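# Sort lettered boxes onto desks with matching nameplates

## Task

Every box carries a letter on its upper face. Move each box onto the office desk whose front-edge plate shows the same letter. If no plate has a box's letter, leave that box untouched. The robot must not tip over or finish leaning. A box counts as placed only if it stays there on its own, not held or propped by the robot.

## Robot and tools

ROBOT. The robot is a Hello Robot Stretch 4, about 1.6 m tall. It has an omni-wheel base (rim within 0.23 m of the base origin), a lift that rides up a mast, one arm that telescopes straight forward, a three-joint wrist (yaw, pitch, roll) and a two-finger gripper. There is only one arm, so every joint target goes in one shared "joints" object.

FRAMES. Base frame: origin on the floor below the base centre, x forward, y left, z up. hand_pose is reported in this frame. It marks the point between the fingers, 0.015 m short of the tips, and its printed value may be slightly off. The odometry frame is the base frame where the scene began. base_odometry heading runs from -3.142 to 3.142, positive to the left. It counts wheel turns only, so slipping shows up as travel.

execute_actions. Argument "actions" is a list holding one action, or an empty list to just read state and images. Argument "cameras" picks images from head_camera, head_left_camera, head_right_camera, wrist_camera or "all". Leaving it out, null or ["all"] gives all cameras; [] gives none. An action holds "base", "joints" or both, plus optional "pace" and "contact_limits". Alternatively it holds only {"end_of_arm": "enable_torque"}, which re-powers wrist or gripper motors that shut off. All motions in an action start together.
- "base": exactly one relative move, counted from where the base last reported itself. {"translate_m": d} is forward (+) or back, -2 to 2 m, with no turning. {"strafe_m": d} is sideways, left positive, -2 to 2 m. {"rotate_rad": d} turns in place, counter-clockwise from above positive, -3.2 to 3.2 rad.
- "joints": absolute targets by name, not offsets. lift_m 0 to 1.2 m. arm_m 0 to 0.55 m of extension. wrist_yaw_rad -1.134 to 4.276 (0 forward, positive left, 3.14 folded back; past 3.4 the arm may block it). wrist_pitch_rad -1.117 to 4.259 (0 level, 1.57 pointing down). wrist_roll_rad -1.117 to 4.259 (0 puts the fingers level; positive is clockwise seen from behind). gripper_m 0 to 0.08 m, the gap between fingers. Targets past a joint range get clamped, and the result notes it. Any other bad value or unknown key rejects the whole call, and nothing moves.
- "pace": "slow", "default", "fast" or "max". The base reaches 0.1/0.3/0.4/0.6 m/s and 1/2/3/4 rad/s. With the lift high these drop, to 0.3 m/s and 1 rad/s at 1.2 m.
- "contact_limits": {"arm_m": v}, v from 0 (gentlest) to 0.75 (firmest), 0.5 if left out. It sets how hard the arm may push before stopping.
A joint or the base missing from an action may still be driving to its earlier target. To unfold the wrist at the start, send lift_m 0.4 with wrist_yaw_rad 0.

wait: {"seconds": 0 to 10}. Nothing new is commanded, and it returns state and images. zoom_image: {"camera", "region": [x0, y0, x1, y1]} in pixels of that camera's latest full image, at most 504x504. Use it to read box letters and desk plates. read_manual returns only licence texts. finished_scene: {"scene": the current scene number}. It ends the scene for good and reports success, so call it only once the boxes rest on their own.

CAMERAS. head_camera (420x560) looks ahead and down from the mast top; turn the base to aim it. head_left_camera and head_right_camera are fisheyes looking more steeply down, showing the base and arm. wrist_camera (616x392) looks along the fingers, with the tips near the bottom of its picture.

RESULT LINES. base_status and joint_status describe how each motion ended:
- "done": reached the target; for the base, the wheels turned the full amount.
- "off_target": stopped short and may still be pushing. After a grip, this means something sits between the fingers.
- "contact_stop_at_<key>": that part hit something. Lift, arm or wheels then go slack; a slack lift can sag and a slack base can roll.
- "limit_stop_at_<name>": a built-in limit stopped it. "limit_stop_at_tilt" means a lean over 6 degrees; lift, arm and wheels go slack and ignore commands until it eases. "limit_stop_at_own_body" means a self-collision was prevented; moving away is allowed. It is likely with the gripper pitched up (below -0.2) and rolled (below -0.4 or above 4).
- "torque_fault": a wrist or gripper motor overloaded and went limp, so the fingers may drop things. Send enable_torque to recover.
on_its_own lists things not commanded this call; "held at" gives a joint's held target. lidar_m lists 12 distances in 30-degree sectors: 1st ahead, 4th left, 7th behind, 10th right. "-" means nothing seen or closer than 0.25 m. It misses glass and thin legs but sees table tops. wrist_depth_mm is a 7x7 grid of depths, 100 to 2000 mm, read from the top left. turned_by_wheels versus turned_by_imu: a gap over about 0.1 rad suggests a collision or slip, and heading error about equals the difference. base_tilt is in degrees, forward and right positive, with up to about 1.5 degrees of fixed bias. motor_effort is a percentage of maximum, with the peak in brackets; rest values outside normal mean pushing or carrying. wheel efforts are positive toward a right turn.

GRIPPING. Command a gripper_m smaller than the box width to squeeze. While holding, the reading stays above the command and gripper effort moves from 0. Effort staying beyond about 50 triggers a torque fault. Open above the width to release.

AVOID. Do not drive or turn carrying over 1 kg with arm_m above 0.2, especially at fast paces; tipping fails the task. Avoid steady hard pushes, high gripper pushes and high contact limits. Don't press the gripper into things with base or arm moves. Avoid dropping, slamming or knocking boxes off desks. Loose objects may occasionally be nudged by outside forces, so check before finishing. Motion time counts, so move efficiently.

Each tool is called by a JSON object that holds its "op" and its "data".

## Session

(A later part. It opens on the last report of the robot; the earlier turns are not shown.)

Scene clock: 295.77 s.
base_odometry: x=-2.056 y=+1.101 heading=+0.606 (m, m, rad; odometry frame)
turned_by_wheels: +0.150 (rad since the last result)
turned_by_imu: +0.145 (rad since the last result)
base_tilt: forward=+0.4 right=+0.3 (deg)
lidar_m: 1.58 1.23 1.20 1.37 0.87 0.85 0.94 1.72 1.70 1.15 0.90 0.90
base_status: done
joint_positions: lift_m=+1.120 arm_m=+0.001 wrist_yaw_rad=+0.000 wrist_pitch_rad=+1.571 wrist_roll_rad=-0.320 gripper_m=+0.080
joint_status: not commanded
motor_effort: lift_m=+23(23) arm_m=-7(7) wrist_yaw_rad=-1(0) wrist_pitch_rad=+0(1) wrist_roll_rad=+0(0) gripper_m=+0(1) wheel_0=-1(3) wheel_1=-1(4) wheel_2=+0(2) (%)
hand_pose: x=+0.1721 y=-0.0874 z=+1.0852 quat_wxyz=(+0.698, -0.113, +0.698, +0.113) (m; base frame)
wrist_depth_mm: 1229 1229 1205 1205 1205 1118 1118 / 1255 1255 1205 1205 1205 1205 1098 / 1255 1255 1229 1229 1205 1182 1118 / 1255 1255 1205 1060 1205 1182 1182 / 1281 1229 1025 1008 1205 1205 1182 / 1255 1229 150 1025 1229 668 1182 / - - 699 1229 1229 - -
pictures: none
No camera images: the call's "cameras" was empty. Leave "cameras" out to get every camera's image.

{"op": "execute_actions", "data": {"actions": [{"base":{"translate_m":1.2},"pace":"fast"}], "cameras": ["head_camera"]}}

Scene clock: 302.73 s.
base_odometry: x=-1.070 y=+1.785 heading=+0.606 (m, m, rad; odometry frame)
turned_by_wheels: +0.000 (rad since the last result)
turned_by_imu: -0.006 (rad since the last result)
base_tilt: forward=+0.5 right=+0.3 (deg)
lidar_m: 0.66 0.52 0.51 0.57 0.85 1.87 2.86 2.59 0.40 0.44 2.15 1.36
base_status: done
joint_positions: lift_m=+1.120 arm_m=+0.001 wrist_yaw_rad=+0.000 wrist_pitch_rad=+1.571 wrist_roll_rad=-0.320 gripper_m=+0.080
joint_status: not commanded
motor_effort: lift_m=+24(23) arm_m=-6(7) wrist_yaw_rad=+0(1) wrist_pitch_rad=-1(1) wrist_roll_rad=+0(0) gripper_m=-1(0) wheel_0=-2(5) wheel_1=-2(5) wheel_2=+1(8) (%)
hand_pose: x=+0.1721 y=-0.0874 z=+1.0852 quat_wxyz=(+0.698, -0.113, +0.698, +0.113) (m; base frame)
wrist_depth_mm: 585 699 904 1182 1205 1182 1182 / 691 854 1138 1205 1205 1182 1182 / 866 1138 1229 1229 1229 1205 1182 / 1160 1229 1229 1042 1205 1182 1182 / 1255 1255 1025 1008 1205 1182 1182 / 1255 1255 149 1025 1229 603 1205 / - - 691 1229 1042 - -
pictures: head_camera
Images, in order (width x height): head_camera 420x560.

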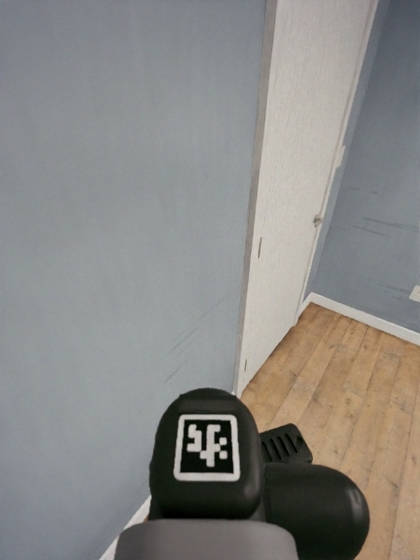

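Now turning toward the box desk.

{"op": "execute_actions", "data": {"actions": [{"base":{"rotate_rad":-0.9}}], "cameras": ["head_camera"]}}

Scene clock: 306.60 s.
base_odometry: x=-1.070 y=+1.785 heading=-0.294 (m, m, rad; odometry frame)
turned_by_wheels: -0.900 (rad since the last result)
turned_by_imu: -0.881 (rad since the last result)
base_tilt: forward=+0.4 right=+0.3 (deg)
lidar_m: 2.14 1.02 0.60 0.52 0.52 0.64 1.06 1.83 2.12 0.39 0.39 0.48
base_status: done
joint_positions: lift_m=+1.120 arm_m=+0.001 wrist_yaw_rad=+0.000 wrist_pitch_rad=+1.571 wrist_roll_rad=-0.320 gripper_m=+0.080
joint_status: not commanded
motor_effort: lift_m=+24(23) arm_m=-6(7) wrist_yaw_rad=-1(0) wrist_pitch_rad=+1(4) wrist_roll_rad=+0(0) gripper_m=+0(1) wheel_0=+0(5) wheel_1=-1(4) wheel_2=+1(4) (%)
hand_pose: x=+0.1721 y=-0.0874 z=+1.0852 quat_wxyz=(+0.698, -0.113, +0.698, +0.113) (m; base frame)
wrist_depth_mm: 820 1160 1229 1229 1182 1182 1182 / 842 1160 1229 1205 1205 1205 480 / 866 1205 1229 1205 1182 707 480 / 891 1255 1229 1060 1205 691 469 / 904 1255 1008 1008 1205 668 459 / 854 1138 149 1025 1229 330 436 / - - 691 1255 1205 - -
pictures: head_camera
Images, in order (width x height): head_camera 420x560.

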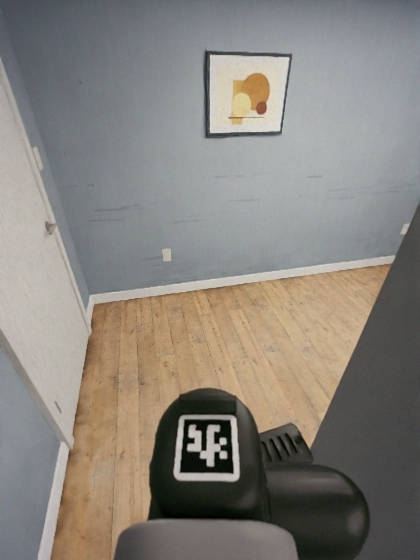

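{"op": "execute_actions", "data": {"actions": [{"base":{"translate_m":0.9},"pace":"fast"}], "cameras": []}}

Scene clock: 311.80 s.
base_odometry: x=-0.209 y=+1.524 heading=-0.293 (m, m, rad; odometry frame)
turned_by_wheels: +0.000 (rad since the last result)
turned_by_imu: -0.004 (rad since the last result)
base_tilt: forward=+0.5 right=+0.3 (deg)
lidar_m: 1.26 1.26 0.83 0.71 0.75 0.90 1.52 0.49 0.50 0.91 2.22 1.44
base_status: done
joint_positions: lift_m=+1.120 arm_m=+0.001 wrist_yaw_rad=+0.000 wrist_pitch_rad=+1.571 wrist_roll_rad=-0.320 gripper_m=+0.080
joint_status: not commanded
motor_effort: lift_m=+23(24) arm_m=-6(7) wrist_yaw_rad=+0(1) wrist_pitch_rad=+1(0) wrist_roll_rad=+0(1) gripper_m=+1(2) wheel_0=+1(3) wheel_1=+0(4) wheel_2=+2(9) (%)
hand_pose: x=+0.1721 y=-0.0874 z=+1.0852 quat_wxyz=(+0.698, -0.113, +0.698, +0.113) (m; base frame)
wrist_depth_mm: 1078 1255 1229 1182 1182 1182 1182 / 1078 1229 1205 1205 1205 1182 1182 / 1118 1255 1229 1229 1205 1205 1182 / 1138 1255 1229 1060 1229 1205 1182 / 1182 1255 1025 1008 1205 1205 1182 / 1138 1255 149 1025 1205 676 1205 / - - 691 1229 1229 - -
pictures: none
No camera images: the call's "cameras" was empty. Leave "cameras" out to get every camera's image.

{"op": "execute_actions", "data": {"actions": [{"base":{"rotate_rad":-1.5},"pace":"fast"}], "cameras": ["head_camera"]}}

Scene clock: 315.73 s.
base_odometry: x=-0.209 y=+1.524 heading=-1.793 (m, m, rad; odometry frame)
turned_by_wheels: -1.500 (rad since the last result)
turned_by_imu: -1.467 (rad since the last result)
base_tilt: forward=+0.4 right=+0.4 (deg)
lidar_m: 1.09 2.22 1.41 1.25 1.29 0.83 0.73 0.74 0.92 1.77 0.48 0.55
base_status: done
joint_positions: lift_m=+1.120 arm_m=+0.001 wrist_yaw_rad=+0.000 wrist_pitch_rad=+1.571 wrist_roll_rad=-0.320 gripper_m=+0.080
joint_status: not commanded
motor_effort: lift_m=+23(24) arm_m=-7(7) wrist_yaw_rad=-1(0) wrist_pitch_rad=+0(1) wrist_roll_rad=+0(0) gripper_m=+1(1) wheel_0=+2(5) wheel_1=+1(4) wheel_2=+1(6) (%)
hand_pose: x=+0.1721 y=-0.0874 z=+1.0852 quat_wxyz=(+0.698, -0.113, +0.698, +0.113) (m; base frame)
wrist_depth_mm: 1255 1229 1229 1205 1205 917 585 / 1255 1229 1229 1229 1205 878 574 / 1255 1229 1229 1205 1205 831 564 / 1255 1229 1229 1060 1205 809 544 / 1255 1229 1025 1025 1205 1182 1182 / 1255 1255 149 1008 1229 668 1205 / - - 691 1205 1205 - -
pictures: head_camera
Images, in order (width x height): head_camera 420x560.

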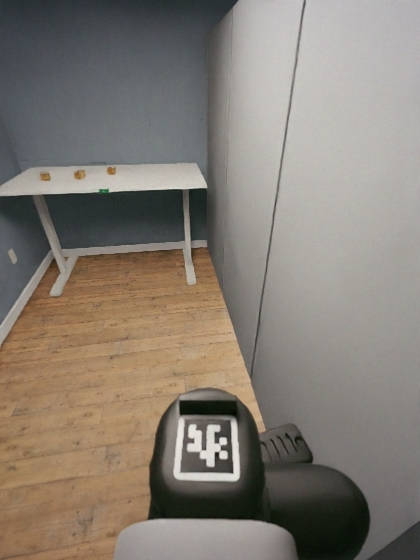

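Rotated too far right of the desk. Turning left a bit, then approaching.

{"op": "execute_actions", "data": {"actions": [{"base":{"rotate_rad":0.3},"pace":"fast"}], "cameras": []}}

Scene clock: 318.33 s.
base_odometry: x=-0.209 y=+1.524 heading=-1.493 (m, m, rad; odometry frame)
turned_by_wheels: +0.300 (rad since the last result)
turned_by_imu: +0.292 (rad since the last result)
base_tilt: forward=+0.4 right=+0.3 (deg)
lidar_m: 2.21 1.59 1.29 1.26 0.94 0.74 0.72 0.80 1.22 0.52 0.48 0.74
base_status: done
joint_positions: lift_m=+1.120 arm_m=+0.001 wrist_yaw_rad=+0.000 wrist_pitch_rad=+1.571 wrist_roll_rad=-0.320 gripper_m=+0.080
joint_status: not commanded
motor_effort: lift_m=+23(24) arm_m=-7(7) wrist_yaw_rad=-1(0) wrist_pitch_rad=+3(1) wrist_roll_rad=+0(0) gripper_m=+2(0) wheel_0=+0(4) wheel_1=-1(4) wheel_2=+1(2) (%)
hand_pose: x=+0.1721 y=-0.0874 z=+1.0852 quat_wxyz=(+0.698, -0.113, +0.698, +0.113) (m; base frame)
wrist_depth_mm: 1229 1229 1205 1229 1205 1182 1025 / 1255 1229 1205 1205 1182 1182 917 / 1255 1255 1229 1205 1205 1205 788 / 1255 1229 1229 1060 1205 1042 699 / 1255 1229 1008 1025 1205 878 627 / 1255 1255 149 1025 1205 399 564 / - - 691 1229 1205 - -
pictures: none
No camera images: the call's "cameras" was empty. Leave "cameras" out to get every camera's image.

{"op": "execute_actions", "data": {"actions": [{"base":{"translate_m":1.0},"joints":{"lift_m":1.2,"wrist_pitch_rad":0.85,"wrist_roll_rad":0},"pace":"fast"}], "cameras": ["wrist_camera"]}}

Scene clock: 324.27 s.
base_odometry: x=-0.131 y=+0.527 heading=-1.493 (m, m, rad; odometry frame)
turned_by_wheels: +0.000 (rad since the last result)
turned_by_imu: -0.005 (rad since the last result)
base_tilt: forward=+0.4 right=+0.3 (deg)
lidar_m: 1.21 1.34 1.14 1.13 1.24 1.74 1.72 0.73 0.57 0.55 0.61 0.94
base_status: done
joint_positions: lift_m=+1.200 arm_m=+0.001 wrist_yaw_rad=+0.000 wrist_pitch_rad=+0.853 wrist_roll_rad=-0.001 gripper_m=+0.080
joint_status: all done
motor_effort: lift_m=+23(25) arm_m=-6(7) wrist_yaw_rad=-2(1) wrist_pitch_rad=-5(7) wrist_roll_rad=+2(11) gripper_m=+1(0) wheel_0=+0(5) wheel_1=+0(5) wheel_2=+0(10) (%)
hand_pose: x=+0.3120 y=-0.0874 z=+1.2178 quat_wxyz=(+0.911, +0.000, +0.413, +0.000) (m; base frame)
wrist_depth_mm: 1366 1708 1863 1808 1708 1229 976 / 1397 1756 - - 1921 1618 976 / 1430 1863 - - 1921 1537 976 / 1464 1756 1808 1756 1756 1499 931 / 1464 1576 1576 1576 1537 1430 917 / 1397 1430 149 1430 1397 591 854 / - - 723 1308 1308 - -
pictures: wrist_camera
Images, in order (width x height): wrist_camera 616x392.

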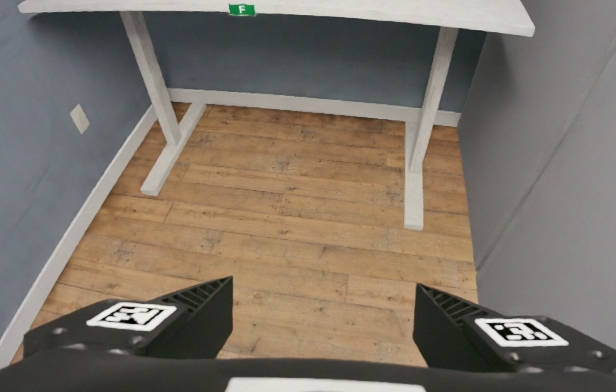

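{"op": "execute_actions", "data": {"actions": [{"base":{"translate_m":0.6},"pace":"fast"}], "cameras": ["wrist_camera"]}}

Scene clock: 329.03 s.
base_odometry: x=-0.084 y=-0.071 heading=-1.493 (m, m, rad; odometry frame)
turned_by_wheels: +0.000 (rad since the last result)
turned_by_imu: -0.004 (rad since the last result)
base_tilt: forward=+0.4 right=+0.3 (deg)
lidar_m: 0.64 0.72 1.08 1.06 1.14 1.76 2.32 0.82 0.64 0.63 0.68 0.64
base_status: done
joint_positions: lift_m=+1.200 arm_m=+0.001 wrist_yaw_rad=+0.000 wrist_pitch_rad=+0.852 wrist_roll_rad=-0.001 gripper_m=+0.080
joint_status: not commanded
motor_effort: lift_m=+23(23) arm_m=-6(6) wrist_yaw_rad=-1(1) wrist_pitch_rad=-4(6) wrist_roll_rad=+1(1) gripper_m=+1(1) wheel_0=-1(6) wheel_1=-1(4) wheel_2=+0(5) (%)
hand_pose: x=+0.3120 y=-0.0874 z=+1.2178 quat_wxyz=(+0.911, +0.000, +0.413, +0.000) (m; base frame)
wrist_depth_mm: 831 854 831 842 842 842 842 / 750 732 723 707 715 707 715 / 654 627 615 615 609 609 603 / 1366 1661 1708 1708 564 544 539 / 1397 1537 1576 1576 1537 1366 1042 / 1336 1397 149 1397 1366 661 976 / - - 723 1308 1281 - -
pictures: wrist_camera
Images, in order (width x height): wrist_camera 616x392.

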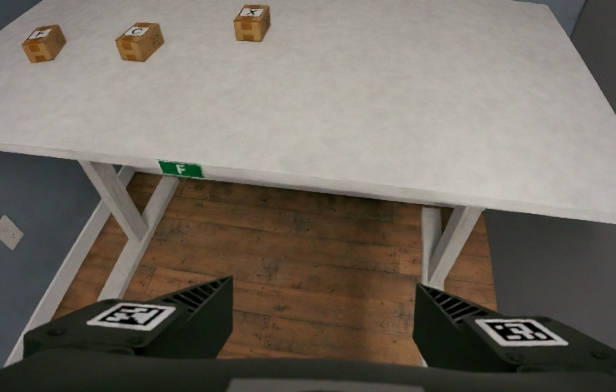

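{"op": "zoom_image", "data": {"camera": "wrist_camera", "region": [15,15,80,70]}}

Region (15, 15, 80, 70) of wrist_camera's 616x392 image, scaled by 7.754; it fills the top 426 rows of this view, and the rest is white.

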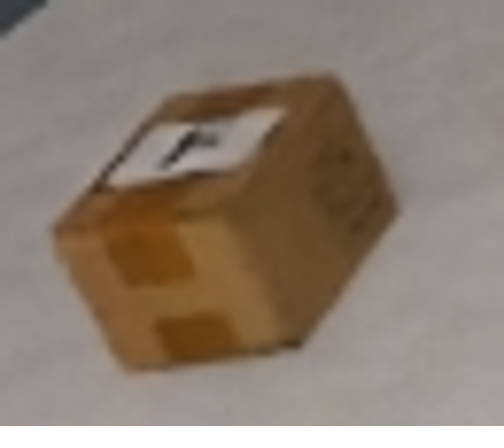

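Still ambiguous (F or T). Moving left for a closer view.

{"op": "execute_actions", "data": {"actions": [{"base":{"strafe_m":0.45},"joints":{"wrist_pitch_rad":1.1},"pace":"fast"}], "cameras": ["wrist_camera"]}}

Scene clock: 335.80 s.
base_odometry: x=+0.364 y=-0.036 heading=-1.494 (m, m, rad; odometry frame)
turned_by_wheels: +0.000 (rad since the last result)
turned_by_imu: -0.001 (rad since the last result)
base_tilt: forward=+0.4 right=+0.3 (deg)
lidar_m: 0.69 0.76 0.63 0.60 0.68 1.01 2.27 1.38 1.09 1.07 0.89 0.69
base_status: done
joint_positions: lift_m=+1.200 arm_m=+0.001 wrist_yaw_rad=+0.000 wrist_pitch_rad=+1.101 wrist_roll_rad=-0.001 gripper_m=+0.080
joint_status: all done
motor_effort: lift_m=+23(23) arm_m=-6(6) wrist_yaw_rad=-1(1) wrist_pitch_rad=-2(2) wrist_roll_rad=+2(1) gripper_m=-1(0) wheel_0=+0(8) wheel_1=-2(9) wheel_2=+0(2) (%)
hand_pose: x=+0.2683 y=-0.0874 z=+1.1883 quat_wxyz=(+0.852, +0.000, +0.523, +0.000) (m; base frame)
wrist_depth_mm: 750 750 574 559 554 544 539 / 820 1118 1537 1661 1661 1537 1499 / 842 1160 1576 1618 1537 1537 1537 / 854 1182 1430 1464 1464 1464 1430 / 891 1229 1366 1366 1366 1336 1336 / 866 1118 149 1281 1255 707 1255 / - - 683 1229 1255 - -
pictures: wrist_camera
Images, in order (width x height): wrist_camera 616x392.

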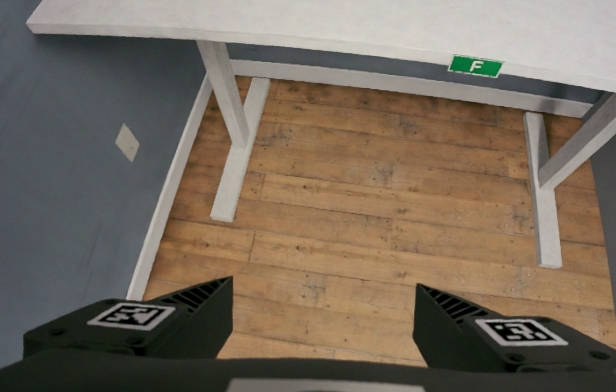

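{"op": "execute_actions", "data": {"actions": [{"joints":{"wrist_pitch_rad":0.75}}], "cameras": ["wrist_camera"]}}

Scene clock: 337.87 s.
base_odometry: x=+0.364 y=-0.036 heading=-1.494 (m, m, rad; odometry frame)
turned_by_wheels: +0.000 (rad since the last result)
turned_by_imu: -0.001 (rad since the last result)
base_tilt: forward=+0.4 right=+0.3 (deg)
lidar_m: 0.68 0.74 0.62 0.61 0.67 1.02 2.26 1.39 1.09 1.08 0.87 0.69
base_status: not commanded
joint_positions: lift_m=+1.200 arm_m=+0.001 wrist_yaw_rad=+0.000 wrist_pitch_rad=+0.753 wrist_roll_rad=-0.001 gripper_m=+0.080
joint_status: all done
motor_effort: lift_m=+23(23) arm_m=-6(6) wrist_yaw_rad=-1(1) wrist_pitch_rad=-6(9) wrist_roll_rad=+1(1) gripper_m=+0(1) wheel_0=+0(0) wheel_1=-2(2) wheel_2=+0(0) (%)
hand_pose: x=+0.3272 y=-0.0874 z=+1.2325 quat_wxyz=(+0.930, +0.000, +0.368, +0.000) (m; base frame)
wrist_depth_mm: 768 1025 1098 1078 1060 1060 1042 / 788 917 842 820 854 842 866 / 741 707 707 707 699 707 699 / 831 1078 1255 640 615 597 591 / 842 1160 1618 1661 1661 1661 1661 / 809 1060 149 1499 1464 798 1397 / - - 732 1366 1366 - -
pictures: wrist_camera
Images, in order (width x height): wrist_camera 616x392.

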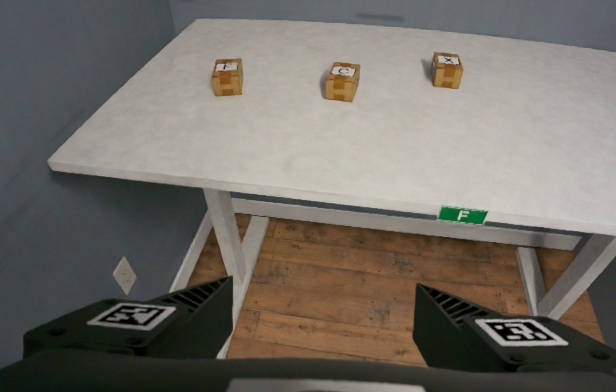

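{"op": "zoom_image", "data": {"camera": "wrist_camera", "region": [205,50,255,80]}}

Region (205, 50, 255, 80) of wrist_camera's 616x392 image, scaled by 10.080; it fills the top 302 rows of this view, and the rest is white.

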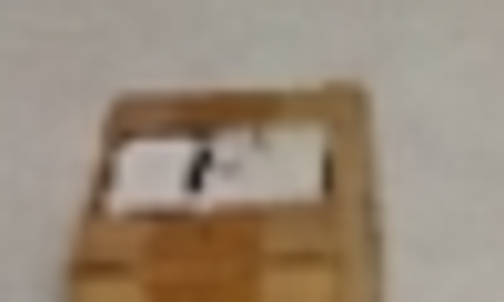

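Too oblique to read. Shifting left first, then checking the view before moving any closer.

{"op": "execute_actions", "data": {"actions": [{"base":{"strafe_m":0.18},"joints":{"wrist_pitch_rad":1.57},"pace":"fast"}], "cameras": ["head_camera","wrist_camera"]}}

Scene clock: 344.27 s.
base_odometry: x=+0.544 y=-0.022 heading=-1.494 (m, m, rad; odometry frame)
turned_by_wheels: +0.000 (rad since the last result)
turned_by_imu: -0.001 (rad since the last result)
base_tilt: forward=+0.4 right=+0.3 (deg)
lidar_m: 0.70 0.56 0.44 0.43 0.49 0.74 2.24 1.59 1.26 1.26 0.91 0.72
base_status: done
joint_positions: lift_m=+1.200 arm_m=+0.001 wrist_yaw_rad=+0.000 wrist_pitch_rad=+1.570 wrist_roll_rad=+0.000 gripper_m=+0.080
joint_status: all done
motor_effort: lift_m=+23(23) arm_m=-6(6) wrist_yaw_rad=-2(1) wrist_pitch_rad=+1(3) wrist_roll_rad=+1(1) gripper_m=+0(2) wheel_0=+0(8) wheel_1=-2(7) wheel_2=+0(1) (%)
hand_pose: x=+0.1722 y=-0.0874 z=+1.1653 quat_wxyz=(+0.708, +0.000, +0.707, +0.000) (m; base frame)
wrist_depth_mm: 615 854 1308 1308 1255 1281 1255 / 640 904 1281 1281 1281 1255 1229 / 668 931 1308 1281 1255 1281 1229 / 691 991 1336 1281 1281 1281 1255 / 707 1025 1308 1078 1308 1281 1255 / 683 904 149 1098 1281 715 1229 / - - 732 1308 1308 - -
pictures: head_camera, wrist_camera
Images, in order (width x height): head_camera 420x560, wrist_camera 616x392.

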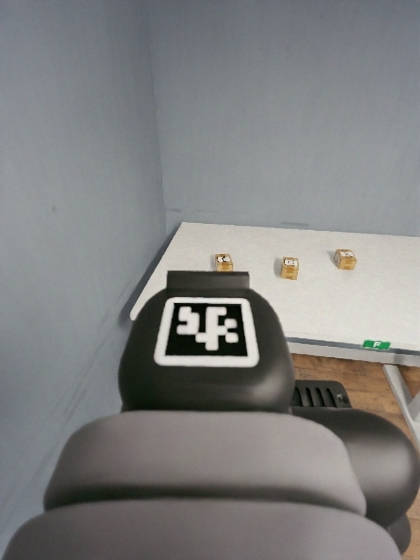

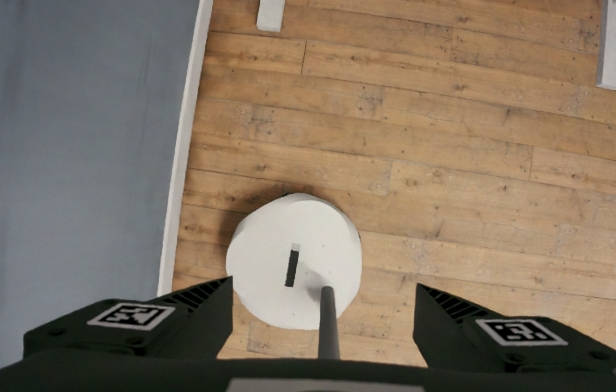

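Extending the arm over the leftmost box to read its top.

{"op": "execute_actions", "data": {"actions": [{"joints":{"arm_m":0.547}}], "cameras": ["wrist_camera"]}}

Scene clock: 348.20 s.
base_odometry: x=+0.544 y=-0.022 heading=-1.494 (m, m, rad; odometry frame)
turned_by_wheels: +0.000 (rad since the last result)
turned_by_imu: -0.002 (rad since the last result)
base_tilt: forward=+0.4 right=+0.3 (deg)
lidar_m: 0.71 0.55 0.44 0.44 0.47 0.74 2.25 1.59 1.27 1.25 0.92 0.72
base_status: not commanded
joint_positions: lift_m=+1.200 arm_m=+0.546 wrist_yaw_rad=+0.000 wrist_pitch_rad=+1.570 wrist_roll_rad=+0.000 gripper_m=+0.080
joint_status: all done
motor_effort: lift_m=+23(22) arm_m=+7(10) wrist_yaw_rad=-1(3) wrist_pitch_rad=+1(5) wrist_roll_rad=+1(1) gripper_m=+1(1) wheel_0=+0(0) wheel_1=-2(2) wheel_2=+0(0) (%)
hand_pose: x=+0.7169 y=-0.0874 z=+1.1653 quat_wxyz=(+0.707, +0.000, +0.707, +0.000) (m; base frame)
wrist_depth_mm: 368 364 362 355 351 347 345 / 368 366 359 357 353 349 345 / 368 366 362 357 353 349 345 / 535 368 364 357 355 353 347 / 609 891 1308 1308 357 353 349 / 597 788 149 1308 1281 707 1255 / - - 741 1308 1281 - -
pictures: wrist_camera
Images, in order (width x height): wrist_camera 616x392.

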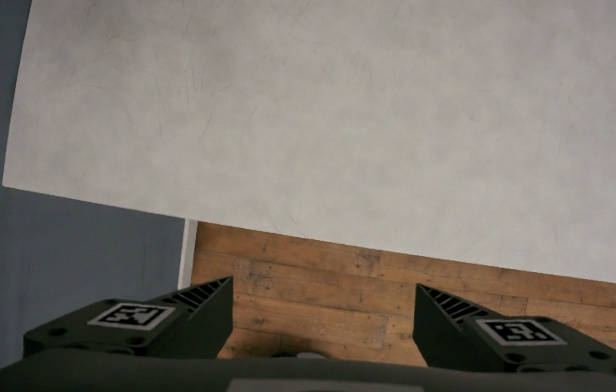

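The box is further forward; driving closer in a short step.

{"op": "execute_actions", "data": {"actions": [{"base":{"translate_m":0.25}}], "cameras": ["wrist_camera"]}}

Scene clock: 353.57 s.
base_odometry: x=+0.563 y=-0.272 heading=-1.494 (m, m, rad; odometry frame)
turned_by_wheels: +0.000 (rad since the last result)
turned_by_imu: -0.003 (rad since the last result)
base_tilt: forward=+0.4 right=+0.3 (deg)
lidar_m: 0.46 0.51 0.41 0.40 0.45 0.70 2.49 1.65 1.31 1.22 0.61 0.47
base_status: done
joint_positions: lift_m=+1.200 arm_m=+0.546 wrist_yaw_rad=+0.000 wrist_pitch_rad=+1.570 wrist_roll_rad=+0.000 gripper_m=+0.080
joint_status: not commanded
motor_effort: lift_m=+23(22) arm_m=+6(7) wrist_yaw_rad=-1(2) wrist_pitch_rad=+2(2) wrist_roll_rad=+1(1) gripper_m=-1(0) wheel_0=+1(5) wheel_1=+0(6) wheel_2=+2(10) (%)
hand_pose: x=+0.7170 y=-0.0874 z=+1.1653 quat_wxyz=(+0.707, +0.000, +0.707, +0.000) (m; base frame)
wrist_depth_mm: 368 362 359 355 351 347 345 / 368 364 362 355 353 347 347 / 368 366 359 310 353 349 342 / 370 368 364 314 355 353 304 / 370 368 364 359 357 351 349 / 375 368 149 362 357 249 351 / - - 254 362 357 - -
pictures: wrist_camera
Images, in order (width x height): wrist_camera 616x392.

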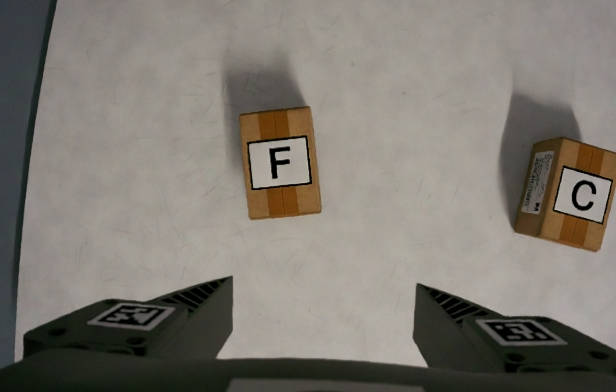

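The leftmost box is F, so it already sits on the F desk and stays put. C and X match no plate and also stay. The A and T boxes are on their desks. Retracting the arm before finishing.

{"op": "execute_actions", "data": {"actions": [{"joints":{"arm_m":0}}], "cameras": []}}

{"op": "finished_scene", "data": {"scene": 2}}

Scene clock: 358.23 s.
base_odometry: x=+0.563 y=-0.272 heading=-1.494 (m, m, rad; odometry frame)
turned_by_wheels: +0.000 (rad since the last result)
turned_by_imu: -0.002 (rad since the last result)
base_tilt: forward=+0.4 right=+0.3 (deg)
lidar_m: 0.48 0.51 0.40 0.40 0.44 0.69 2.48 1.65 1.31 1.25 0.58 0.48
base_status: not commanded
joint_positions: lift_m=+1.200 arm_m=+0.001 wrist_yaw_rad=+0.000 wrist_pitch_rad=+1.571 wrist_roll_rad=+0.000 gripper_m=+0.080
joint_status: all done
motor_effort: lift_m=+22(22) arm_m=-7(9) wrist_yaw_rad=-1(2) wrist_pitch_rad=-1(0) wrist_roll_rad=+0(1) gripper_m=+1(1) wheel_0=+1(1) wheel_1=+0(0) wheel_2=+1(1) (%)
hand_pose: x=+0.1721 y=-0.0874 z=+1.1653 quat_wxyz=(+0.707, +0.000, +0.707, +0.000) (m; base frame)
wrist_depth_mm: 585 798 1308 1281 1281 1255 1255 / 603 842 1281 1308 1281 1255 1229 / 627 891 1308 1308 1281 1281 1255 / 647 931 1308 1281 1281 1281 1255 / 661 960 1308 1078 1281 1281 1255 / 640 854 149 1098 1308 715 1255 / - - 741 1308 1308 - -
pictures: none
No camera images: the call's "cameras" was empty. Leave "cameras" out to get every camera's image.

The scene is finished: the task was done.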